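## Task

Carry out these moves, where the bay numbers refer to the layout sheet (DECK TABLE), not necessarily to what is really on the deck: 43 to 41, 11 to 12, 31 to 32, 42 to 44. At the end, bays 12, 13, 22 and 33 must each contain a 384-well plate and bays 23, 32, 41 and 44 must each contain a 96-well plate; which individual plate sits where does not matter as long as the type is right. Every plate or block has to rest flat, seated within the corner pieces of its bay, with its cut corner toward the back left. The real deck was loaded by hand and may differ from the sheet, so check with the cameras.

## Robot and tools

ROBOT. One six-joint arm with a parallel gripper. Joint order (column order): waist J1, shoulder J2, elbow J3, forearm roll J4, wrist pitch J5, wrist roll J6. Stated joint ranges in radians: waist -3.491 to 3.491, shoulder -3.140 to 3.140, elbow -1.187 to 4.328, forearm roll -3.316 to 3.316, wrist pitch -3.140 to 3.140, wrist roll -3.927 to 3.927; the true ends may sit up to 0.010 rad either way.

FRAME. Positions are in the scene frame, in metres: origin on the table surface under the arm base, +z up, +y to the left when facing along +x. The base may be slightly tilted, and the printed hand position drifts from the truth, especially far out. end_effector_position is the spot between the pads when closed; closed fingertips reach about 33 mm past it, fully open about 9 mm. Fingers point along the gripper's +z and close along its y. Orientation is given as end_effector_quat_wxyz.

DECK. Bay 'rc' means row r, column c. From the arm, row 1 is nearest (front) and row 4 farthest (back); column 1 is left, column 4 right. Column 4 bays have raised floors. Ware starts with its cut corner at back left. The DECK TABLE sheet lists 384-well plates in 11, 13, 22, 33 and 96-well plates in 23, 31, 42, 43 (others empty), but only the cameras tell where ware actually is. 96-well plates have 8 x 12 open wells, 384-well plates 16 x 24.

TOOL execute_actions. Argument actions is a list holding at most one item; pictures (boolean) optionally turns camera images on or off (on by default).
- Empty list []: no command, just returns the state.
- Action: {"rows": [[...]], "steps": n}. One list of rows for the single arm, 1 to 15 rows, each exactly 9 numbers; n is 1 to 15 control steps of 1/30 s (default 15). Each row is used for one step; if rows run out, the last one repeats. Row order: J1..J6 as absolute target angles in radians (same numbers Joint positions prints, not offsets), then gripper position, gripper force_limit, gripper speed, each in -1..1.
- Wait: {"steps": n} with no rows, n up to 300; returns after that many steps counted from the previous result.
A refused call moves nothing. It is refused if a joint target is more than 0.010 rad beyond its stated end and beyond that joint's last reported angle. A target past the real end is trimmed to the end, reported as "joint sent to its limit" (possibly about an earlier action still running).

GRIPPER values. position: +1 fully open (140 mm), pads touch near -0.8, -1 closes until blocked. force_limit: about 14 N at -1, 60 N at 0, 107 N at +1 (parts to 40 mm wide). speed: pad gap changes about 30 mm/s at -1, 140 at 0, 250 at +1. Grip by sending -1 and confirming object_status 2. Codes: 0 moving, 1 blocked while opening, 2 blocked while closing, 3 reached target or pads met (thin item may still be held). Stopped fingers hold until position changes by 0.01 or more, or the object yields or is lost. To squeeze harder while at 2, raise force_limit and switch position between -1 and -0.98. position_measured is in counts: 3 open, 230 pads together, not linear in mm. Closing pushes the fingertips about 24 mm farther from the arm, so keep that gap above surfaces.

MOTION. Joint target speed caps: 2.62 rad/s waist and shoulder, 3.14 elbow, 3.93 wrist joints, with 0.5 s to accelerate; joints are synchronised. Each step the sent target stays within 0.805 rad (waist, shoulder), 0.966 (elbow) or 1.21 (wrist joints) of the measured angle, and is pulled back if it would put the gripper over 70 mm from where it is. Between calls the arm keeps heading to the last row sent until it nearly stops or a step is HELD; then a new action is needed to go further.

RESULT LINES. State line with hand pose; Joint positions and Joint velocities (rad, rad/s, column order); object_status and position_measured; "joint command not followed" means the clearance check altered or blocked targets (mount blocks and posts count as arm); HELD marks steps where the row was not fully sent; MOTOR HOT warns of heating under load, and an OVER-TEMPERATURE FAULT brakes the arm until cool.

TOOL zoom_image: camera is cam_head_left (672x504), cam_head_right (672x504) or cam_wrist (616x616 fisheye); region [x0, y0, x1, y1] in pixels of that camera's latest image, origin top-left, at most 504 x 504.

TOOL finished_scene: scene is the integer of the current scene; it ends it irreversibly, reports success and gives the next task. Replying with no tool call ends everything.

AVOID. Contact torque at a joint load limit (140 N m for the first three joints, 35.2 for the wrist joints, held weight included) or any outside force of 150 N halts the arm for 10 s and drops the rest of the call. Do not drop, slam or shove ware, and never knock anything off the table. Parts in hand may be briefly tugged and loose items pushed, so grip firmly and recheck. Finish by opening the gripper and withdrawing; ware kept in place only by the gripper does not count.

Each tool is called after "Request:" as a command line: name --argument value for each argument, lists and objects as JSON in quotes; but a table of rows of numbers goes row by row, as --pt "numbers of a row", without its own name.

## Session

Request:
execute_actions --actions '[]'

Scene clock: 0.00 s of 15600.00 s.
end_effector_position=(+0.5144, -0.1477, +0.4212) position_measured=3 object_status=3 end_effector_quat_wxyz=(-0.222, +0.973, -0.039, -0.042)
Joint positions: [ 0.266  0.131  0.217 -0.001 -1.654  1.31 ]
Joint velocities: [ 0.    -0.001  0.    -0.    -0.001  0.   ]

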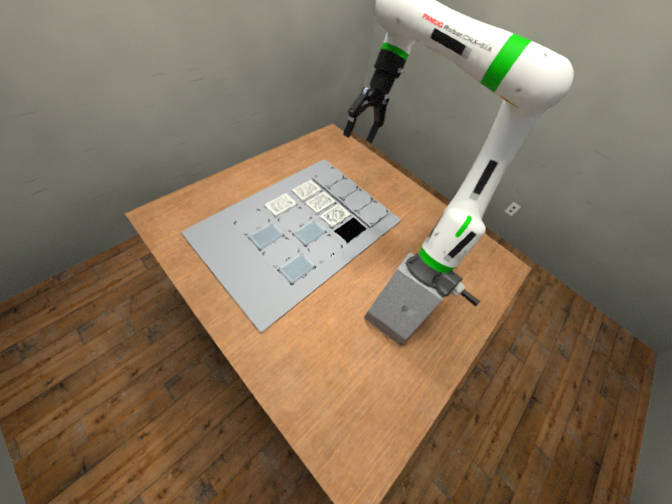

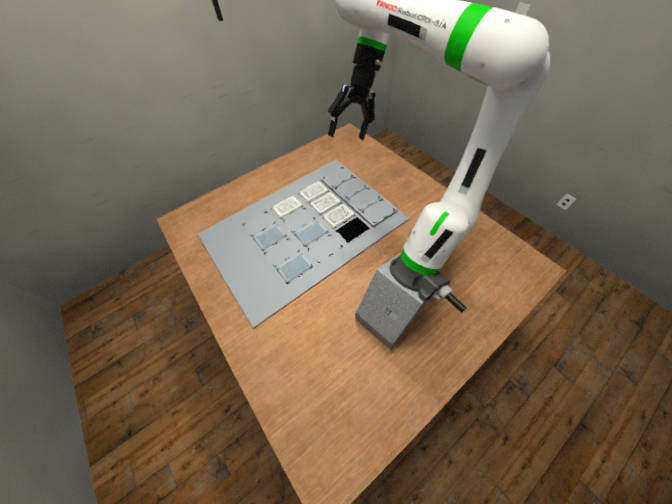

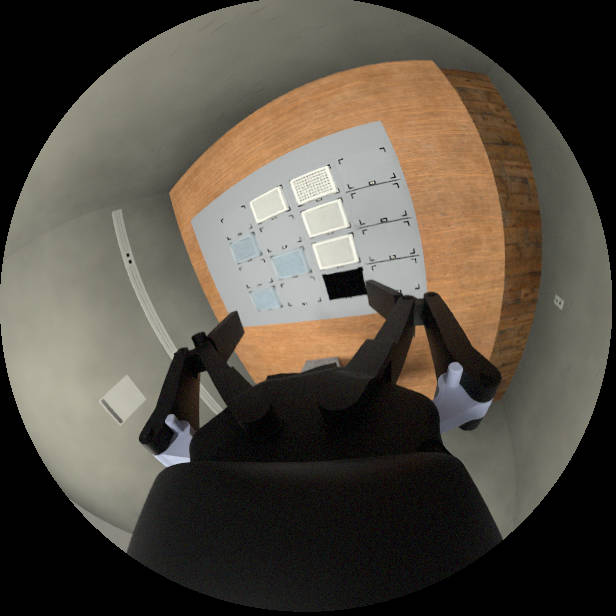

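Request:
zoom_image --camera "cam_wrist" --region '[180, 110, 440, 330]'

Request:
zoom_image --camera "cam_head_left" --region '[170, 140, 420, 340]'

Region (180, 110, 440, 330) of cam_wrist's 616x616 image, scaled by 1.938, with more detail than that image has; it fills the top 426 rows of this view, and the rest is white.

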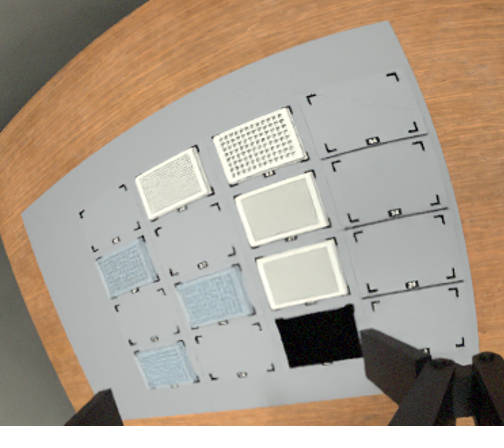

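Region (170, 140, 420, 340) of cam_head_left's 672x504 image, scaled by 2.016, with more detail than that image has; it fills the top 403 rows of this view, and the rest is white.

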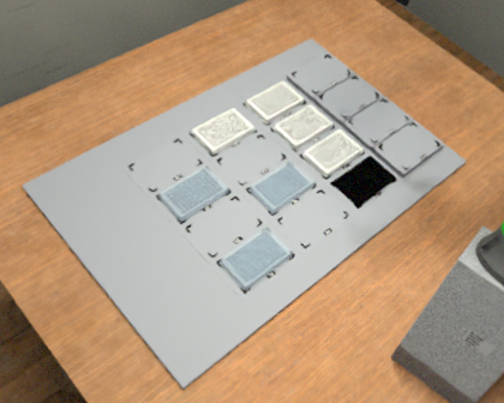

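Request:
execute_actions --actions '[{"rows":[[0.957,0.438,0.066,0.334,-1.518,0.62,1,0,0]]}]' --pictures false

Request:
execute_actions --actions '[{"steps":45}]'

Scene clock: 54.67 s of 15600.00 s.
end_effector_position=(+0.5286, +0.0099, +0.4012) position_measured=3 object_status=3 end_effector_quat_wxyz=(-0.103, +0.993, -0.023, -0.061)
Joint positions: [ 0.635  0.295  0.136  0.178 -1.581  0.941]
Joint velocities: [ 0.951  0.424 -0.207  0.457  0.187 -0.94 ]
Steps of this call (steps 1 to 90: nothing new was sent; then 51.17 s passed at rest; steps 91 to 105: all 15 steps of this action). Readings (joint positions | what the end effector reports):
91: [0.266 0.131 0.217 -0.000 -1.654 1.310] | position_measured=3 object_status=3
92: [0.270 0.133 0.216 0.001 -1.654 1.305] | position_measured=3 object_status=3
94: [0.295 0.144 0.210 0.014 -1.648 1.280] | position_measured=3 object_status=3
98: [0.409 0.195 0.185 0.068 -1.626 1.167] | position_measured=3 object_status=3
105: the state above

Scene clock: 56.17 s of 15600.00 s.
end_effector_position=(+0.5056, +0.1510, +0.3971) position_measured=3 object_status=3 end_effector_quat_wxyz=(+0.000, +1.000, -0.003, -0.002)
Joint positions: [ 0.957  0.438  0.066  0.334 -1.518  0.62 ]
Joint velocities: [ 0.001  0.     0.     0.     0.001 -0.001]
Steps of this call (steps 1 to 30: the robot went on to your last target; steps 31 to 45: nothing new was sent). Readings (joint positions | what the end effector reports):
1: [0.668 0.309 0.129 0.194 -1.575 0.909] | position_measured=3 object_status=3
2: [0.700 0.324 0.122 0.209 -1.569 0.877] | position_measured=3 object_status=3
4: [0.763 0.352 0.108 0.240 -1.556 0.813] | position_measured=3 object_status=3
8: [0.888 0.408 0.081 0.301 -1.532 0.689] | position_measured=3 object_status=3
45: the state above
The arm was judged still, so your last target was given up. Only a new action makes it travel on or press farther. Fingers that are still opening or closing keep moving.

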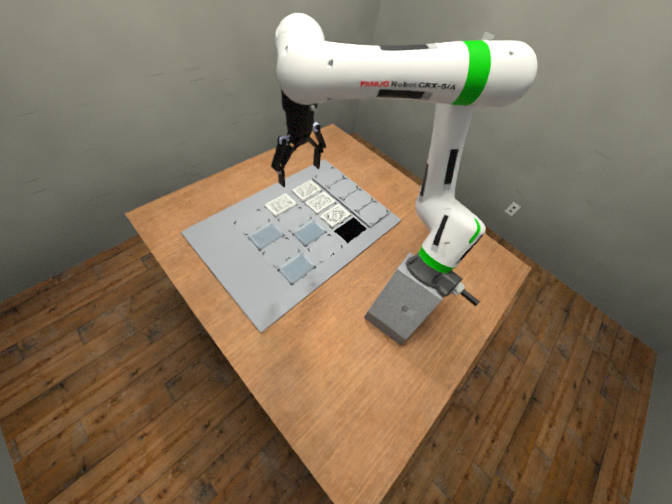

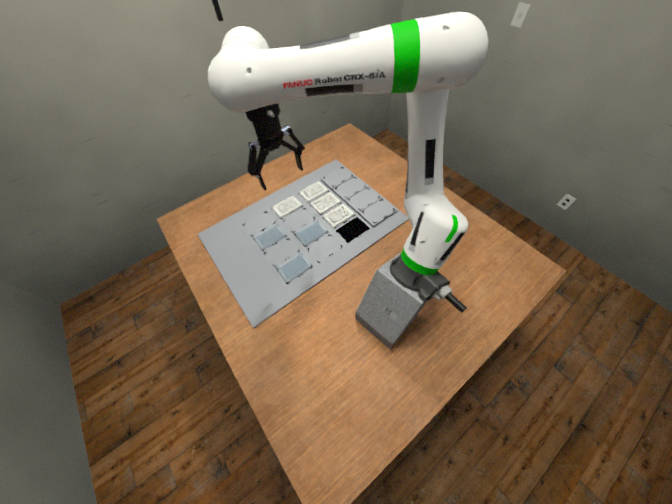

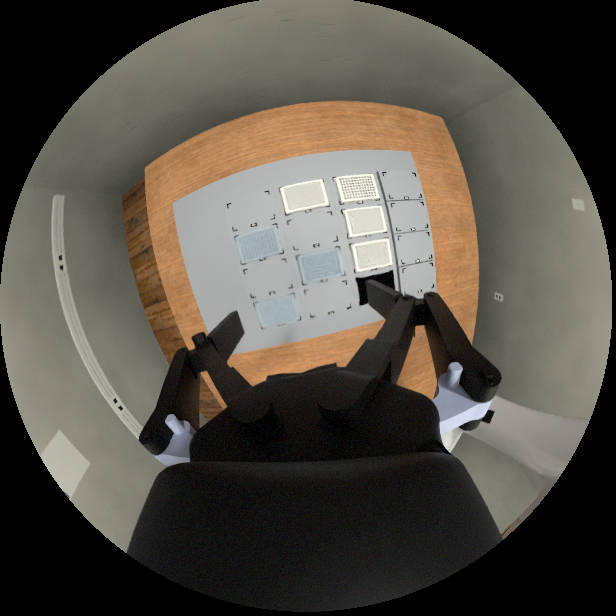

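Request:
zoom_image --camera "cam_wrist" --region '[210, 150, 450, 340]'

Region (210, 150, 450, 340) of cam_wrist's 616x616 image, scaled by 2.100, with more detail than that image has; it fills the top 399 rows of this view, and the rest is white.

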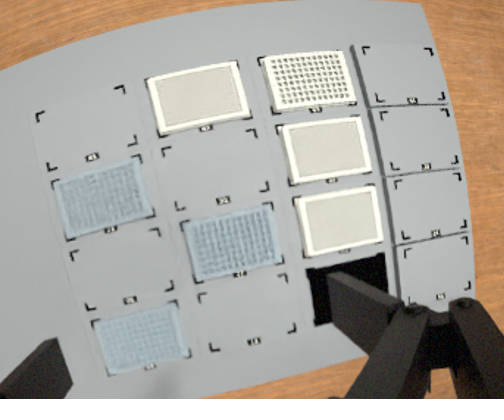

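Request:
zoom_image --camera "cam_wrist" --region '[230, 220, 400, 335]'

Request:
zoom_image --camera "cam_head_left" --region '[240, 200, 380, 290]'

Region (230, 220, 400, 335) of cam_wrist's 616x616 image, scaled by 2.965, with more detail than that image has; it fills the top 341 rows of this view, and the rest is white.

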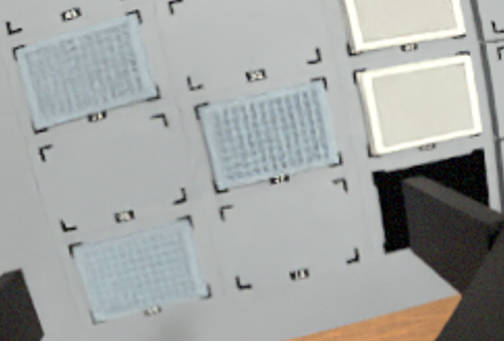

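Region (240, 200, 380, 290) of cam_head_left's 672x504 image, scaled by 3.600, with more detail than that image has; it fills the top 324 rows of this view, and the rest is white.

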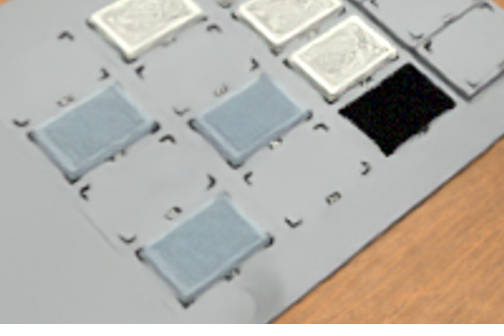

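Request:
execute_actions --actions '[{"rows":[[0.768,0.638,-0.348,0.503,-0.898,0.503,1,0,0]]}]' --pictures false

Request:
execute_actions --actions '[{"steps":40}]'

Scene clock: 93.10 s of 15600.00 s.
end_effector_position=(+0.5195, +0.1524, +0.1934) position_measured=3 object_status=3 end_effector_quat_wxyz=(+0.009, +1.000, -0.008, +0.006)
Joint positions: [ 0.821  0.582 -0.232  0.456 -1.071  0.536]
Joint velocities: [-0.338  0.356 -0.738  0.3    1.096 -0.207]
Steps of this call (steps 1 to 90: nothing new was sent; then 33.43 s passed at rest; steps 91 to 105: all 15 steps of this action). Readings (joint positions | what the end effector reports):
91: [0.957 0.438 0.066 0.334 -1.517 0.620] | position_measured=3 object_status=3
92: [0.956 0.440 0.062 0.335 -1.511 0.619] | position_measured=3 object_status=3
94: [0.944 0.452 0.037 0.346 -1.473 0.612] | position_measured=3 object_status=3
98: [0.900 0.498 -0.059 0.385 -1.331 0.585] | position_measured=3 object_status=3
105: the state above

Scene clock: 94.43 s of 15600.00 s.
end_effector_position=(+0.4997, +0.1478, +0.1184) position_measured=3 object_status=3 end_effector_quat_wxyz=(+0.000, +1.000, -0.003, -0.002)
Joint positions: [ 0.768  0.638 -0.348  0.503 -0.898  0.503]
Joint velocities: [-0.002 -0.001 -0.001 -0.    -0.001 -0.   ]
Steps of this call (steps 1 to 30: the robot went on to your last target; steps 31 to 40: nothing new was sent). Readings (joint positions | what the end effector reports):
1: [0.810 0.594 -0.257 0.466 -1.034 0.529] | position_measured=3 object_status=3
2: [0.798 0.606 -0.282 0.476 -0.996 0.522] | position_measured=3 object_status=3
4: [0.779 0.627 -0.325 0.493 -0.933 0.510] | position_measured=3 object_status=3
8: [0.768 0.638 -0.348 0.503 -0.898 0.503] | position_measured=3 object_status=3
40: the state above
The arm was judged still, so your last target was given up. Only a new action makes it travel on or press farther. Fingers that are still opening or closing keep moving.

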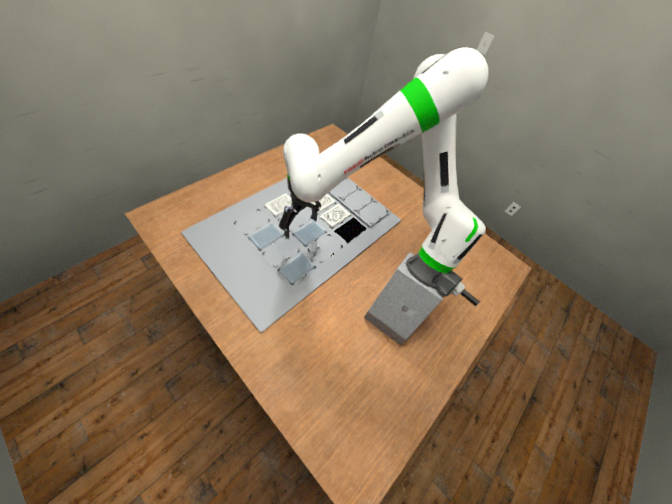

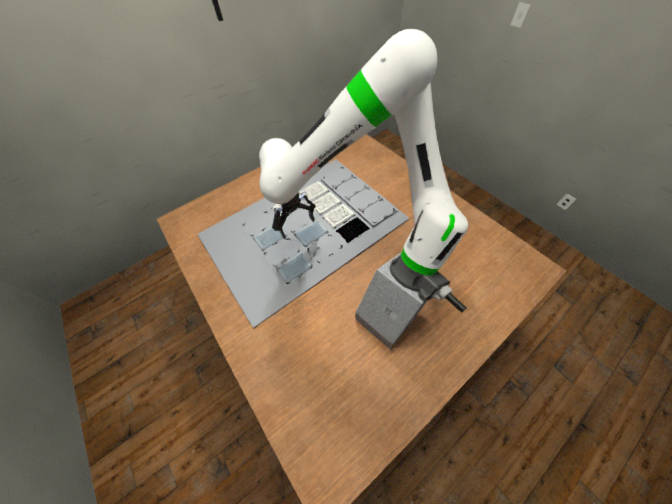

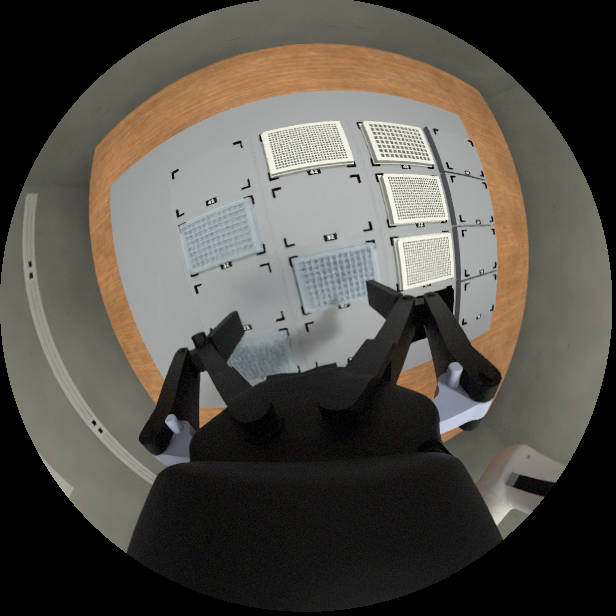

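Request:
execute_actions --actions '[{"rows":[[0.641,0.657,-0.451,0.624,-0.761,0.487,1,0,0]]}]' --pictures false

Request:
execute_actions --actions '[{"steps":15}]'

Request:
zoom_image --camera "cam_wrist" --region '[150, 150, 470, 400]'

Scene clock: 124.17 s of 15600.00 s.
end_effector_position=(+0.4999, +0.0996, +0.0600) position_measured=3 object_status=3 end_effector_quat_wxyz=(+0.000, +1.000, -0.003, -0.002)
Joint positions: [ 0.641  0.657 -0.451  0.624 -0.761  0.487]
Joint velocities: [-0.001 -0.001 -0.001 -0.     0.002 -0.001]
Steps of this call (steps 1 to 90: nothing new was sent; then 26.23 s passed at rest; steps 91 to 105: all 15 steps of this action). Readings (joint positions | what the end effector reports):
91: [0.768 0.638 -0.348 0.503 -0.898 0.503] | position_measured=3 object_status=3
92: [0.764 0.639 -0.351 0.507 -0.893 0.502] | position_measured=3 object_status=3
94: [0.739 0.642 -0.372 0.531 -0.866 0.499] | position_measured=3 object_status=3
98: [0.655 0.655 -0.439 0.610 -0.777 0.489] | position_measured=3 object_status=3
105: the state above

Scene clock: 124.67 s of 15600.00 s.
end_effector_position=(+0.4998, +0.0996, +0.0599) position_measured=3 object_status=3 end_effector_quat_wxyz=(+0.000, +1.000, -0.003, -0.002)
Joint positions: [ 0.641  0.657 -0.451  0.624 -0.761  0.487]
Joint velocities: [ 0.    -0.001  0.001 -0.     0.     0.   ]
Steps of this call (steps 1 to 15: the robot went on to your last target). Readings (joint positions | what the end effector reports):
1: [0.641 0.657 -0.451 0.624 -0.761 0.487] | position_measured=3 object_status=3
2: [0.641 0.657 -0.451 0.624 -0.761 0.487] | position_measured=3 object_status=3
4: [0.641 0.657 -0.451 0.624 -0.761 0.487] | position_measured=3 object_status=3
8: [0.641 0.657 -0.451 0.624 -0.761 0.487] | position_measured=3 object_status=3
15: the state above
The arm was judged still, so your last target was given up. Only a new action makes it travel on or press farther. Fingers that are still opening or closing keep moving.

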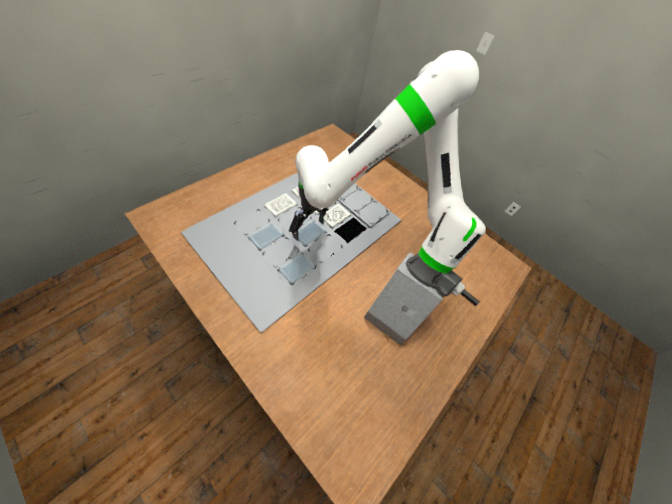

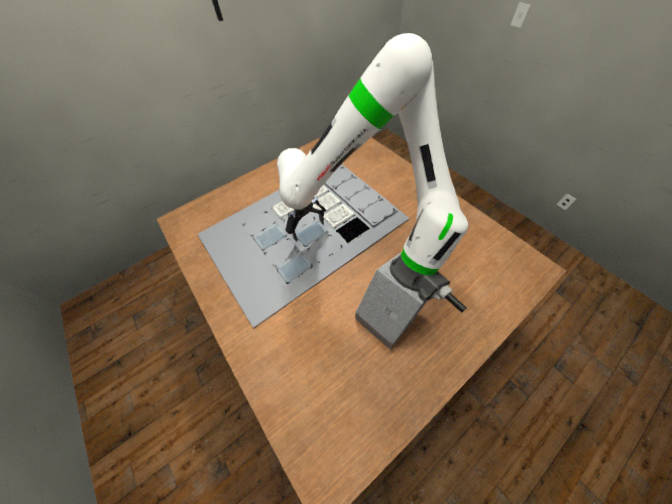

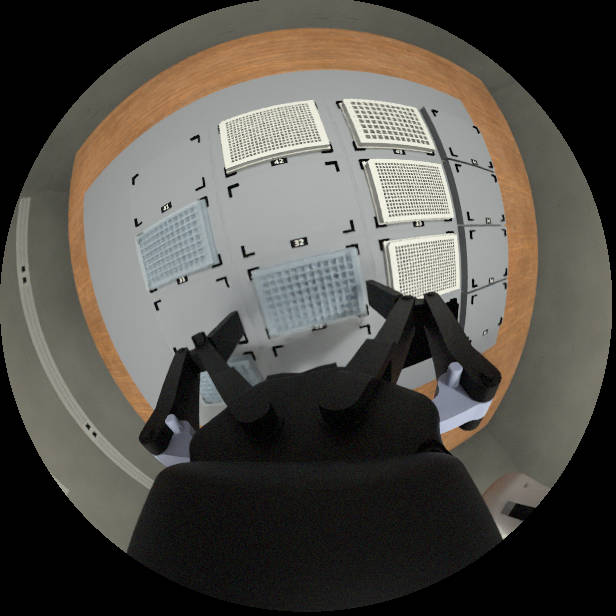

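Region (150, 150, 470, 400) of cam_wrist's 616x616 image, scaled by 1.575, with more detail than that image has; it fills the top 394 rows of this view, and the rest is white.

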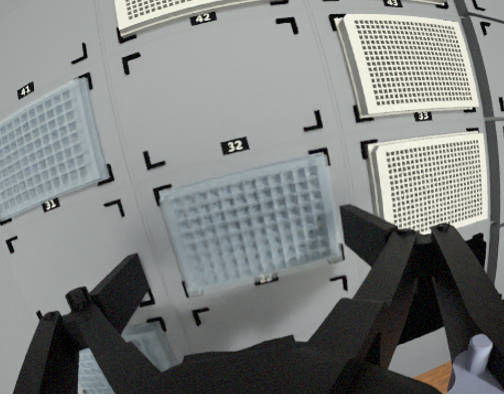

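Request:
execute_actions --actions '[{"rows":[[0.588,0.687,-0.465,0.682,-0.712,0.475,1,0,0]]}]'

Request:
zoom_image --camera "cam_wrist" --region '[150, 150, 470, 400]'

Request:
zoom_image --camera "cam_head_left" --region '[250, 180, 390, 290]'

Scene clock: 139.17 s of 15600.00 s.
end_effector_position=(+0.5046, +0.0867, +0.0351) position_measured=3 object_status=3 end_effector_quat_wxyz=(+0.000, +1.000, -0.002, -0.002)
Joint positions: [ 0.588  0.687 -0.465  0.682 -0.712  0.475]
Joint velocities: [ 0.     0.001  0.     0.     0.001 -0.001]
Steps of this call (steps 1 to 90: nothing new was sent; then 11.00 s passed at rest; steps 91 to 105: all 15 steps of this action). Readings (joint positions | what the end effector reports):
91: [0.641 0.657 -0.451 0.624 -0.761 0.487] | position_measured=3 object_status=3
92: [0.637 0.659 -0.452 0.629 -0.757 0.486] | position_measured=3 object_status=3
94: [0.613 0.673 -0.459 0.656 -0.734 0.480] | position_measured=3 object_status=3
98: [0.588 0.687 -0.465 0.682 -0.712 0.475] | position_measured=3 object_status=3
105: the state above

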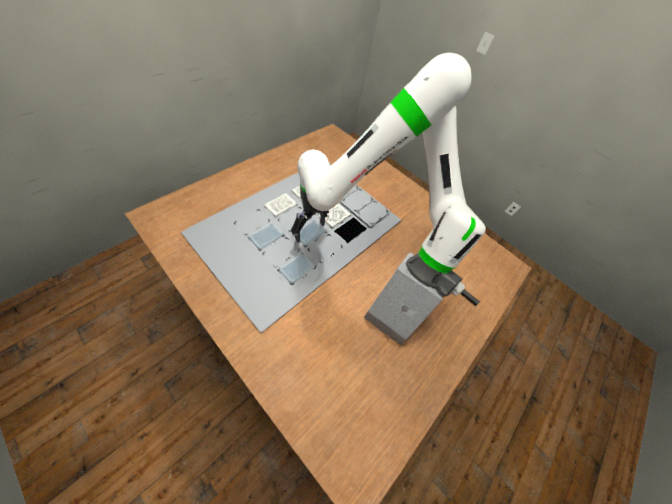

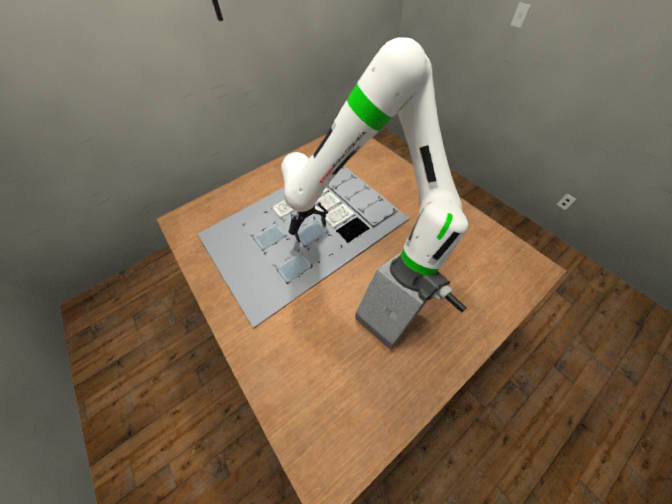

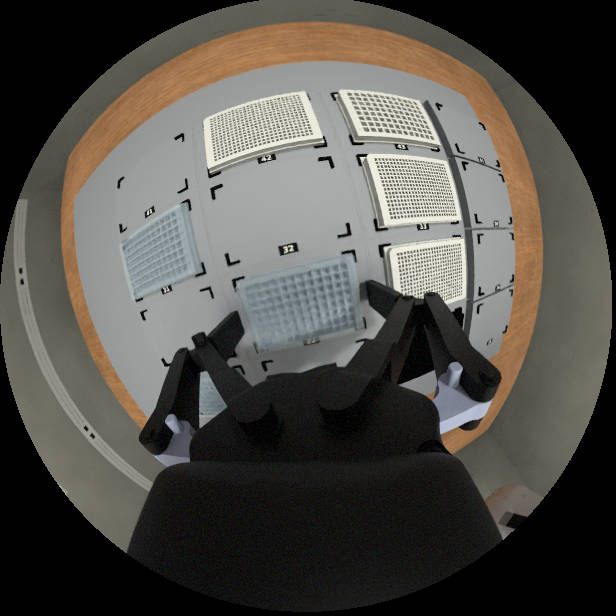

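Region (150, 150, 470, 400) of cam_wrist's 616x616 image, scaled by 1.575, with more detail than that image has; it fills the top 394 rows of this view, and the rest is white.

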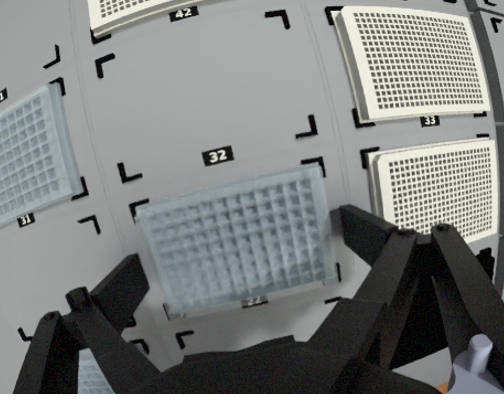

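Region (250, 180, 390, 290) of cam_head_left's 672x504 image, scaled by 3.600, with more detail than that image has; it fills the top 396 rows of this view, and the rest is white.

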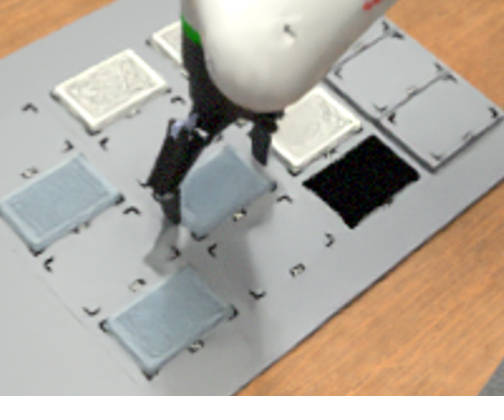

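Request:
execute_actions --actions '[{"rows":[[0.5735,0.7178,-0.467,0.715,-0.684,0.449,1,0,0]]}]'

Request:
zoom_image --camera "cam_wrist" --region '[150, 150, 470, 400]'

Scene clock: 161.63 s of 15600.00 s.
end_effector_position=(+0.5058, +0.0883, +0.0251) position_measured=3 object_status=3 end_effector_quat_wxyz=(+0.001, +1.000, -0.002, -0.001)
Joint positions: [ 0.578  0.708 -0.466  0.706 -0.693  0.456]
Joint velocities: [ 0.001  0.    -0.    -0.    -0.001  0.   ]
FORCE FAULT: contact force on the arm reached its limit, and the arm stopped for 10 seconds. The contact can be on any part of the arm, not only on its tool. The arm's remaining commands of this call were not run. The arm holds still and accepts commands again. Move the arm away from the contact; if what it grips holds it there, let go first. Pushing or pulling that hard again can fault the arm again.
The stop began at step 95 of this call (marked STOPPED below). From that step on the arm followed nothing that you had sent. 11 steps, steps kept back included, did not run and will not run. Nothing is kept back now, and the robot has no last target.
Steps of this call (steps 1 to 15: the robot went on to your last target; steps 16 to 90: nothing new was sent; then 9.30 s passed at rest; steps 91 to 94: the first 4 steps of this action; steps 95 to 395: the stop). Readings (joint positions | what the end effector reports):
91: [0.588 0.687 -0.465 0.682 -0.712 0.475] | position_measured=3 object_status=3
92: [0.586 0.691 -0.465 0.687 -0.708 0.471] | position_measured=3 object_status=3
94: [0.578 0.710 -0.466 0.706 -0.691 0.456] | position_measured=3 object_status=3
95: [0.578 0.709 -0.466 0.706 -0.692 0.456] | position_measured=3 object_status=3 STOPPED
98: [0.578 0.708 -0.466 0.706 -0.693 0.456] | position_measured=3 object_status=3
395: the state above

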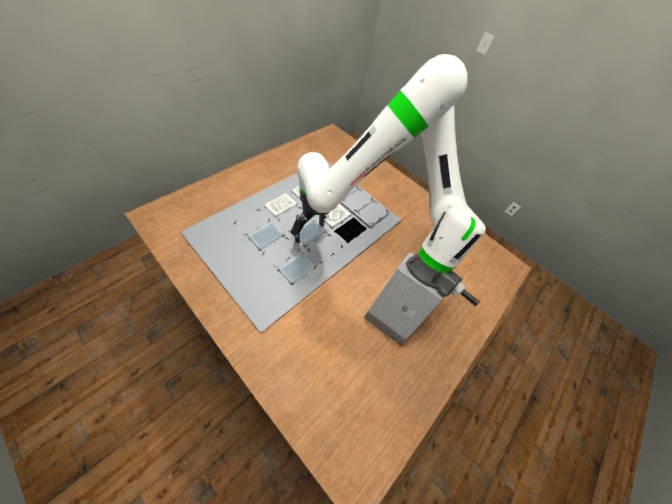

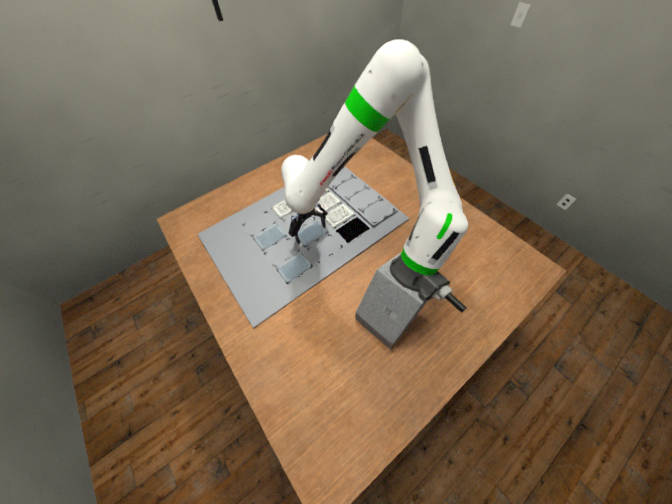

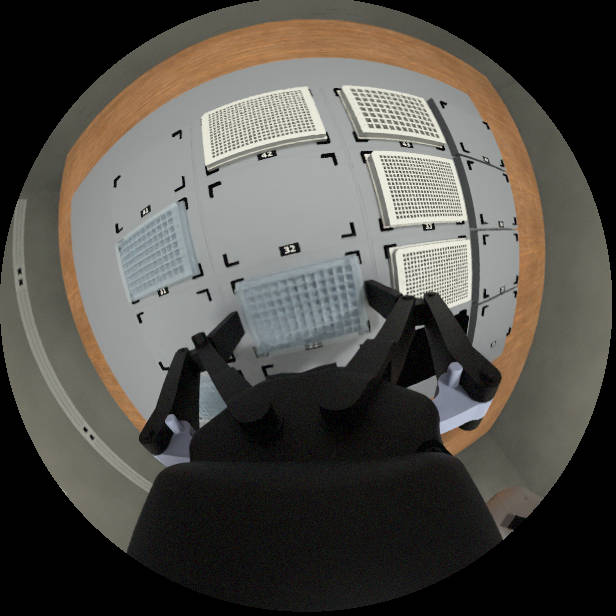

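Region (150, 150, 470, 400) of cam_wrist's 616x616 image, scaled by 1.575, with more detail than that image has; it fills the top 394 rows of this view, and the rest is white.

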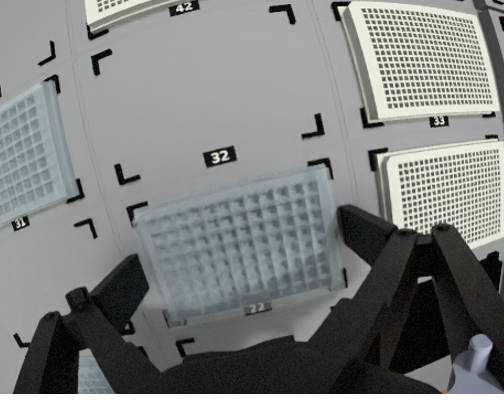

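Request:
execute_actions --actions '[{"rows":[[0.5855,0.6953,-0.4655,0.690,-0.7045,0.468,1,0,0]],"steps":10}]' --pictures false

Request:
execute_actions --actions '[{"rows":[[0.5855,0.6953,-0.4655,0.690,-0.7045,0.468,-1,0,-0.6]]}]'

Scene clock: 168.27 s of 15600.00 s.
end_effector_position=(+0.5047, +0.0879, +0.0312) position_measured=3 object_status=3 end_effector_quat_wxyz=(+0.000, +1.000, -0.002, -0.002)
Joint positions: [ 0.585  0.695 -0.465  0.69  -0.704  0.468]
Joint velocities: [ 0.001  0.     0.    -0.001  0.001  0.   ]
Steps of this call (steps 1 to 90: nothing new was sent; then 3.30 s passed at rest; steps 91 to 100: all 10 steps of this action). Readings (joint positions | what the end effector reports):
91: [0.579 0.707 -0.466 0.706 -0.694 0.457] | position_measured=3 object_status=3
92: [0.581 0.704 -0.466 0.701 -0.697 0.460] | position_measured=3 object_status=3
94: [0.585 0.695 -0.465 0.691 -0.704 0.468] | position_measured=3 object_status=3
98: [0.585 0.695 -0.465 0.690 -0.704 0.468] | position_measured=3 object_status=3
100: the state above

Scene clock: 168.77 s of 15600.00 s.
end_effector_position=(+0.5047, +0.0879, +0.0314) position_measured=36 object_status=2 end_effector_quat_wxyz=(+0.000, +1.000, -0.002, -0.002)
Joint positions: [ 0.586  0.695 -0.465  0.69  -0.705  0.468]
Joint velocities: [ 0.001  0.003  0.001  0.     0.003 -0.   ]
Steps of this call (steps 1 to 15: all 15 steps of this action). Readings (joint positions | what the end effector reports):
1: [0.585 0.695 -0.465 0.690 -0.704 0.468] | position_measured=3 object_status=0
2: [0.585 0.695 -0.465 0.690 -0.704 0.468] | position_measured=5 object_status=0
4: [0.585 0.695 -0.465 0.690 -0.704 0.468] | position_measured=13 object_status=0
8: [0.586 0.695 -0.465 0.690 -0.705 0.468] | position_measured=29 object_status=0
15: the state above

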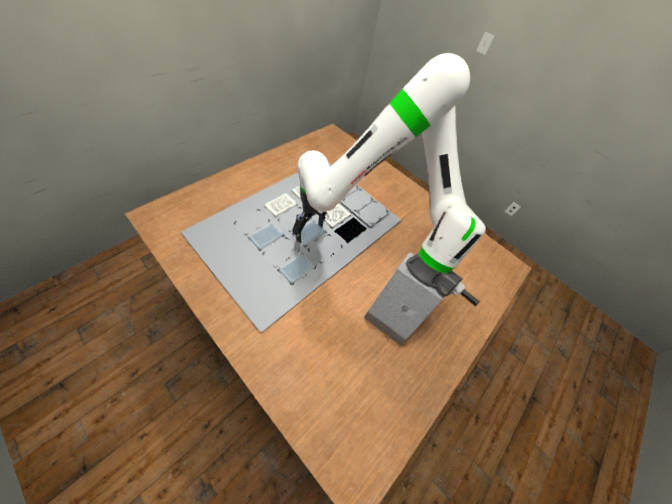

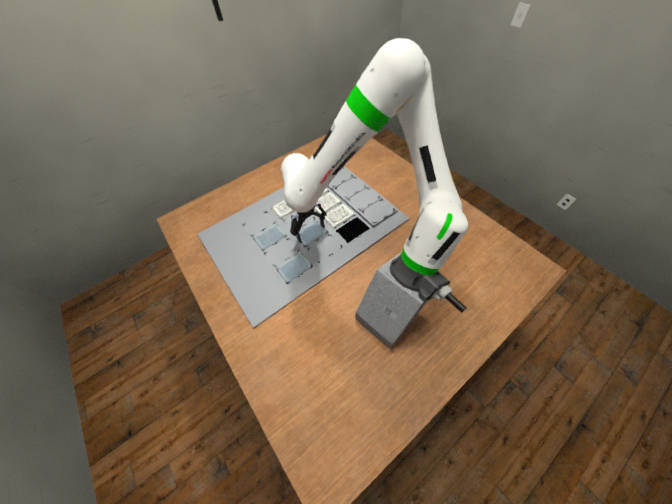

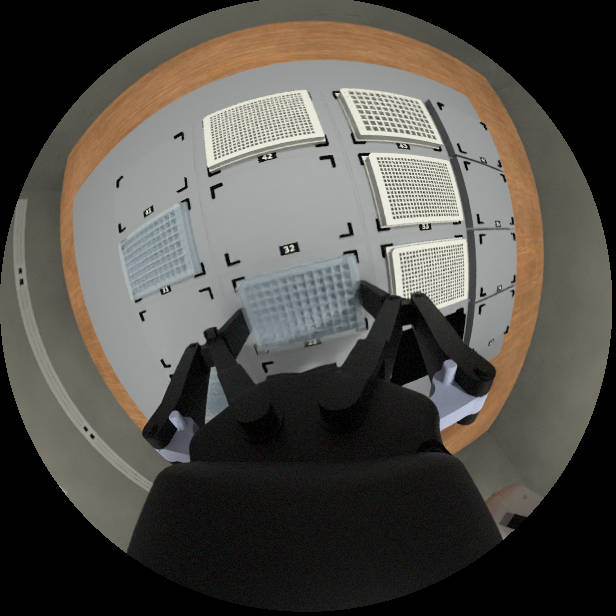

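Request:
execute_actions --actions '[{"rows":[[0.6177,0.648,-0.4495,0.630,-0.7635,0.509,-1,0,-0.6]]}]'

Request:
zoom_image --camera "cam_wrist" --region '[150, 150, 470, 400]'

Scene clock: 181.67 s of 15600.00 s.
end_effector_position=(+0.5050, +0.0879, +0.0598) position_measured=39 object_status=2 end_effector_quat_wxyz=(+0.001, +1.000, -0.002, -0.002)
Joint positions: [ 0.618  0.648 -0.45   0.63  -0.763  0.509]
Joint velocities: [ 0.001 -0.     0.001  0.    -0.001 -0.001]
Steps of this call (steps 1 to 15: the robot went on to your last target; steps 16 to 90: nothing new was sent; then 9.40 s passed at rest; steps 91 to 105: all 15 steps of this action). Readings (joint positions | what the end effector reports):
91: [0.586 0.695 -0.465 0.690 -0.705 0.468] | position_measured=36 object_status=2
92: [0.588 0.692 -0.464 0.684 -0.709 0.472] | position_measured=36 object_status=2
94: [0.604 0.668 -0.456 0.654 -0.739 0.493] | position_measured=39 object_status=2
98: [0.617 0.648 -0.450 0.630 -0.763 0.509] | position_measured=39 object_status=2
105: the state above

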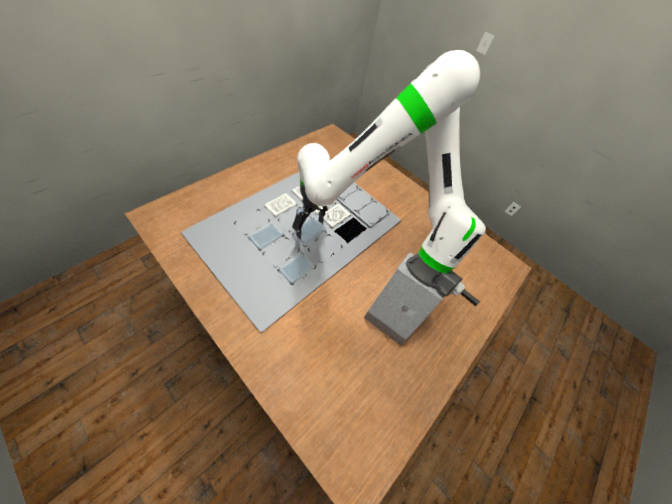

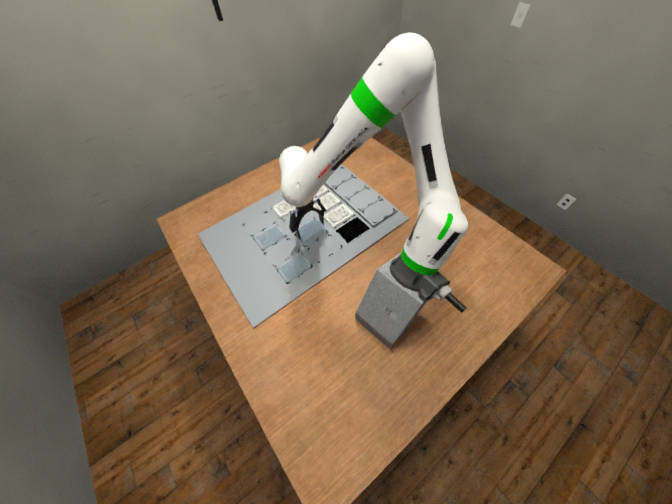

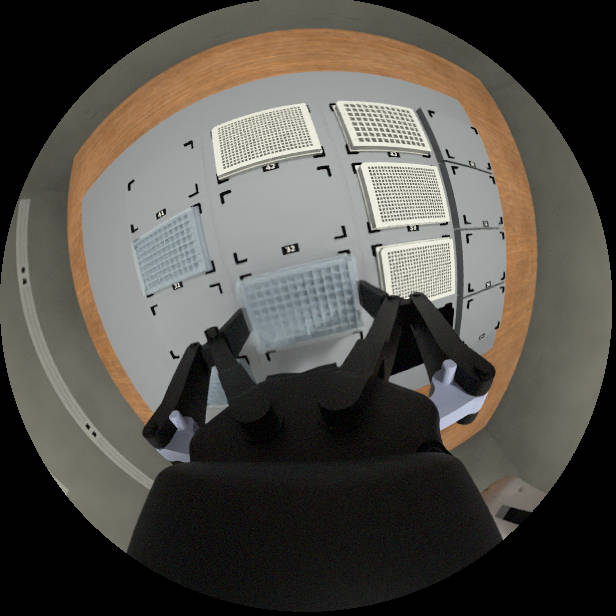

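Region (150, 150, 470, 400) of cam_wrist's 616x616 image, scaled by 1.575, with more detail than that image has; it fills the top 394 rows of this view, and the rest is white.

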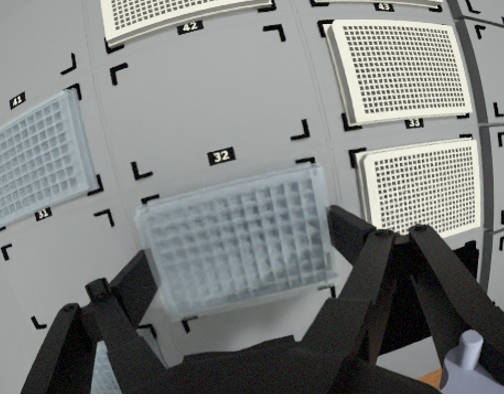

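Request:
execute_actions --actions '[{"rows":[[0.5357,0.813,-0.0937,0.567,-0.8963,0.705,-1,0,-0.6]]}]' --pictures false

Request:
execute_actions --actions '[{"steps":15}]'

Request:
zoom_image --camera "cam_wrist" --region '[150, 150, 470, 400]'

Scene clock: 195.37 s of 15600.00 s.
end_effector_position=(+0.6148, +0.0875, +0.0594) position_measured=39 object_status=2 end_effector_quat_wxyz=(+0.000, +1.000, -0.002, -0.002)
Joint positions: [ 0.536  0.812 -0.095  0.567 -0.896  0.704]
Joint velocities: [-0.013  0.027  0.057 -0.011 -0.021  0.032]
Steps of this call (steps 1 to 15: the robot went on to your last target; steps 16 to 90: nothing new was sent; then 10.20 s passed at rest; steps 91 to 105: all 15 steps of this action). Readings (joint positions | what the end effector reports):
91: [0.618 0.648 -0.449 0.630 -0.763 0.509] | position_measured=39 object_status=2
92: [0.617 0.651 -0.445 0.630 -0.765 0.512] | position_measured=39 object_status=2
94: [0.610 0.664 -0.414 0.624 -0.777 0.529] | position_measured=39 object_status=2
98: [0.577 0.730 -0.272 0.599 -0.830 0.607] | position_measured=39 object_status=2
105: the state above

Scene clock: 195.87 s of 15600.00 s.
end_effector_position=(+0.6151, +0.0875, +0.0594) position_measured=39 object_status=2 end_effector_quat_wxyz=(+0.000, +1.000, -0.002, -0.002)
Joint positions: [ 0.536  0.813 -0.094  0.567 -0.896  0.705]
Joint velocities: [-0.001  0.     0.    -0.     0.001 -0.001]
Steps of this call (steps 1 to 15: the robot went on to your last target). Readings (joint positions | what the end effector reports):
1: [0.536 0.813 -0.094 0.567 -0.896 0.705] | position_measured=39 object_status=2
2: [0.536 0.813 -0.094 0.567 -0.896 0.705] | position_measured=39 object_status=2
4: [0.536 0.813 -0.094 0.567 -0.896 0.705] | position_measured=39 object_status=2
8: [0.536 0.813 -0.094 0.567 -0.896 0.705] | position_measured=39 object_status=2
15: the state above
The arm was judged still, so your last target was given up. Only a new action makes it travel on or press farther. Fingers that are still opening or closing keep moving.

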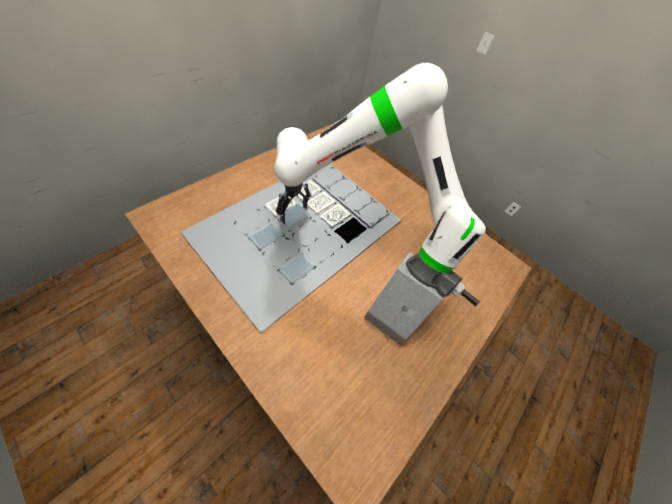

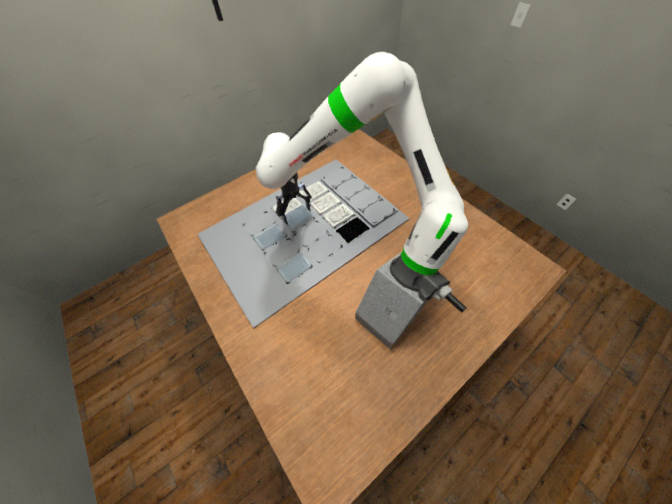

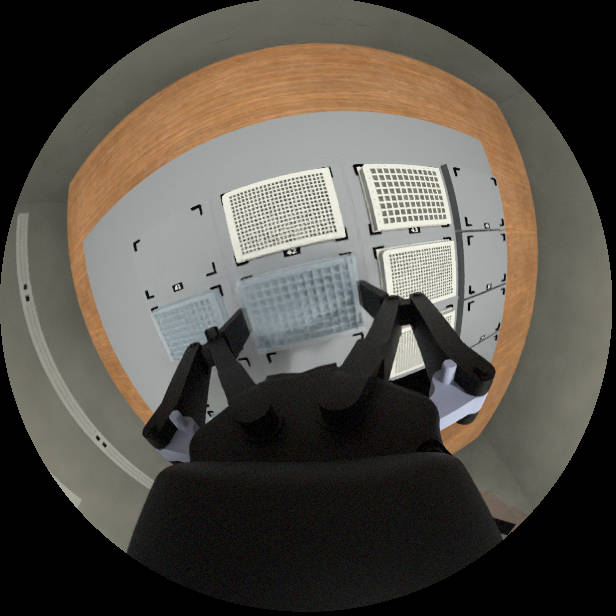

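Region (150, 150, 470, 400) of cam_wrist's 616x616 image, scaled by 1.575, with more detail than that image has; it fills the top 394 rows of this view, and the rest is white.

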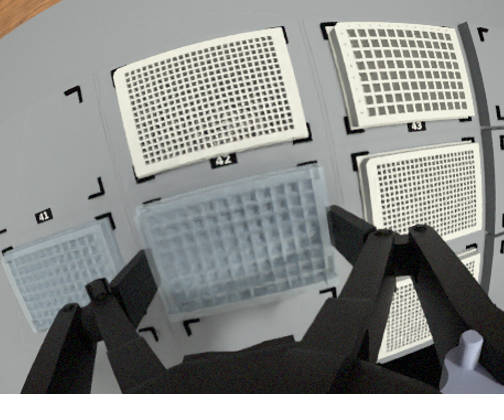

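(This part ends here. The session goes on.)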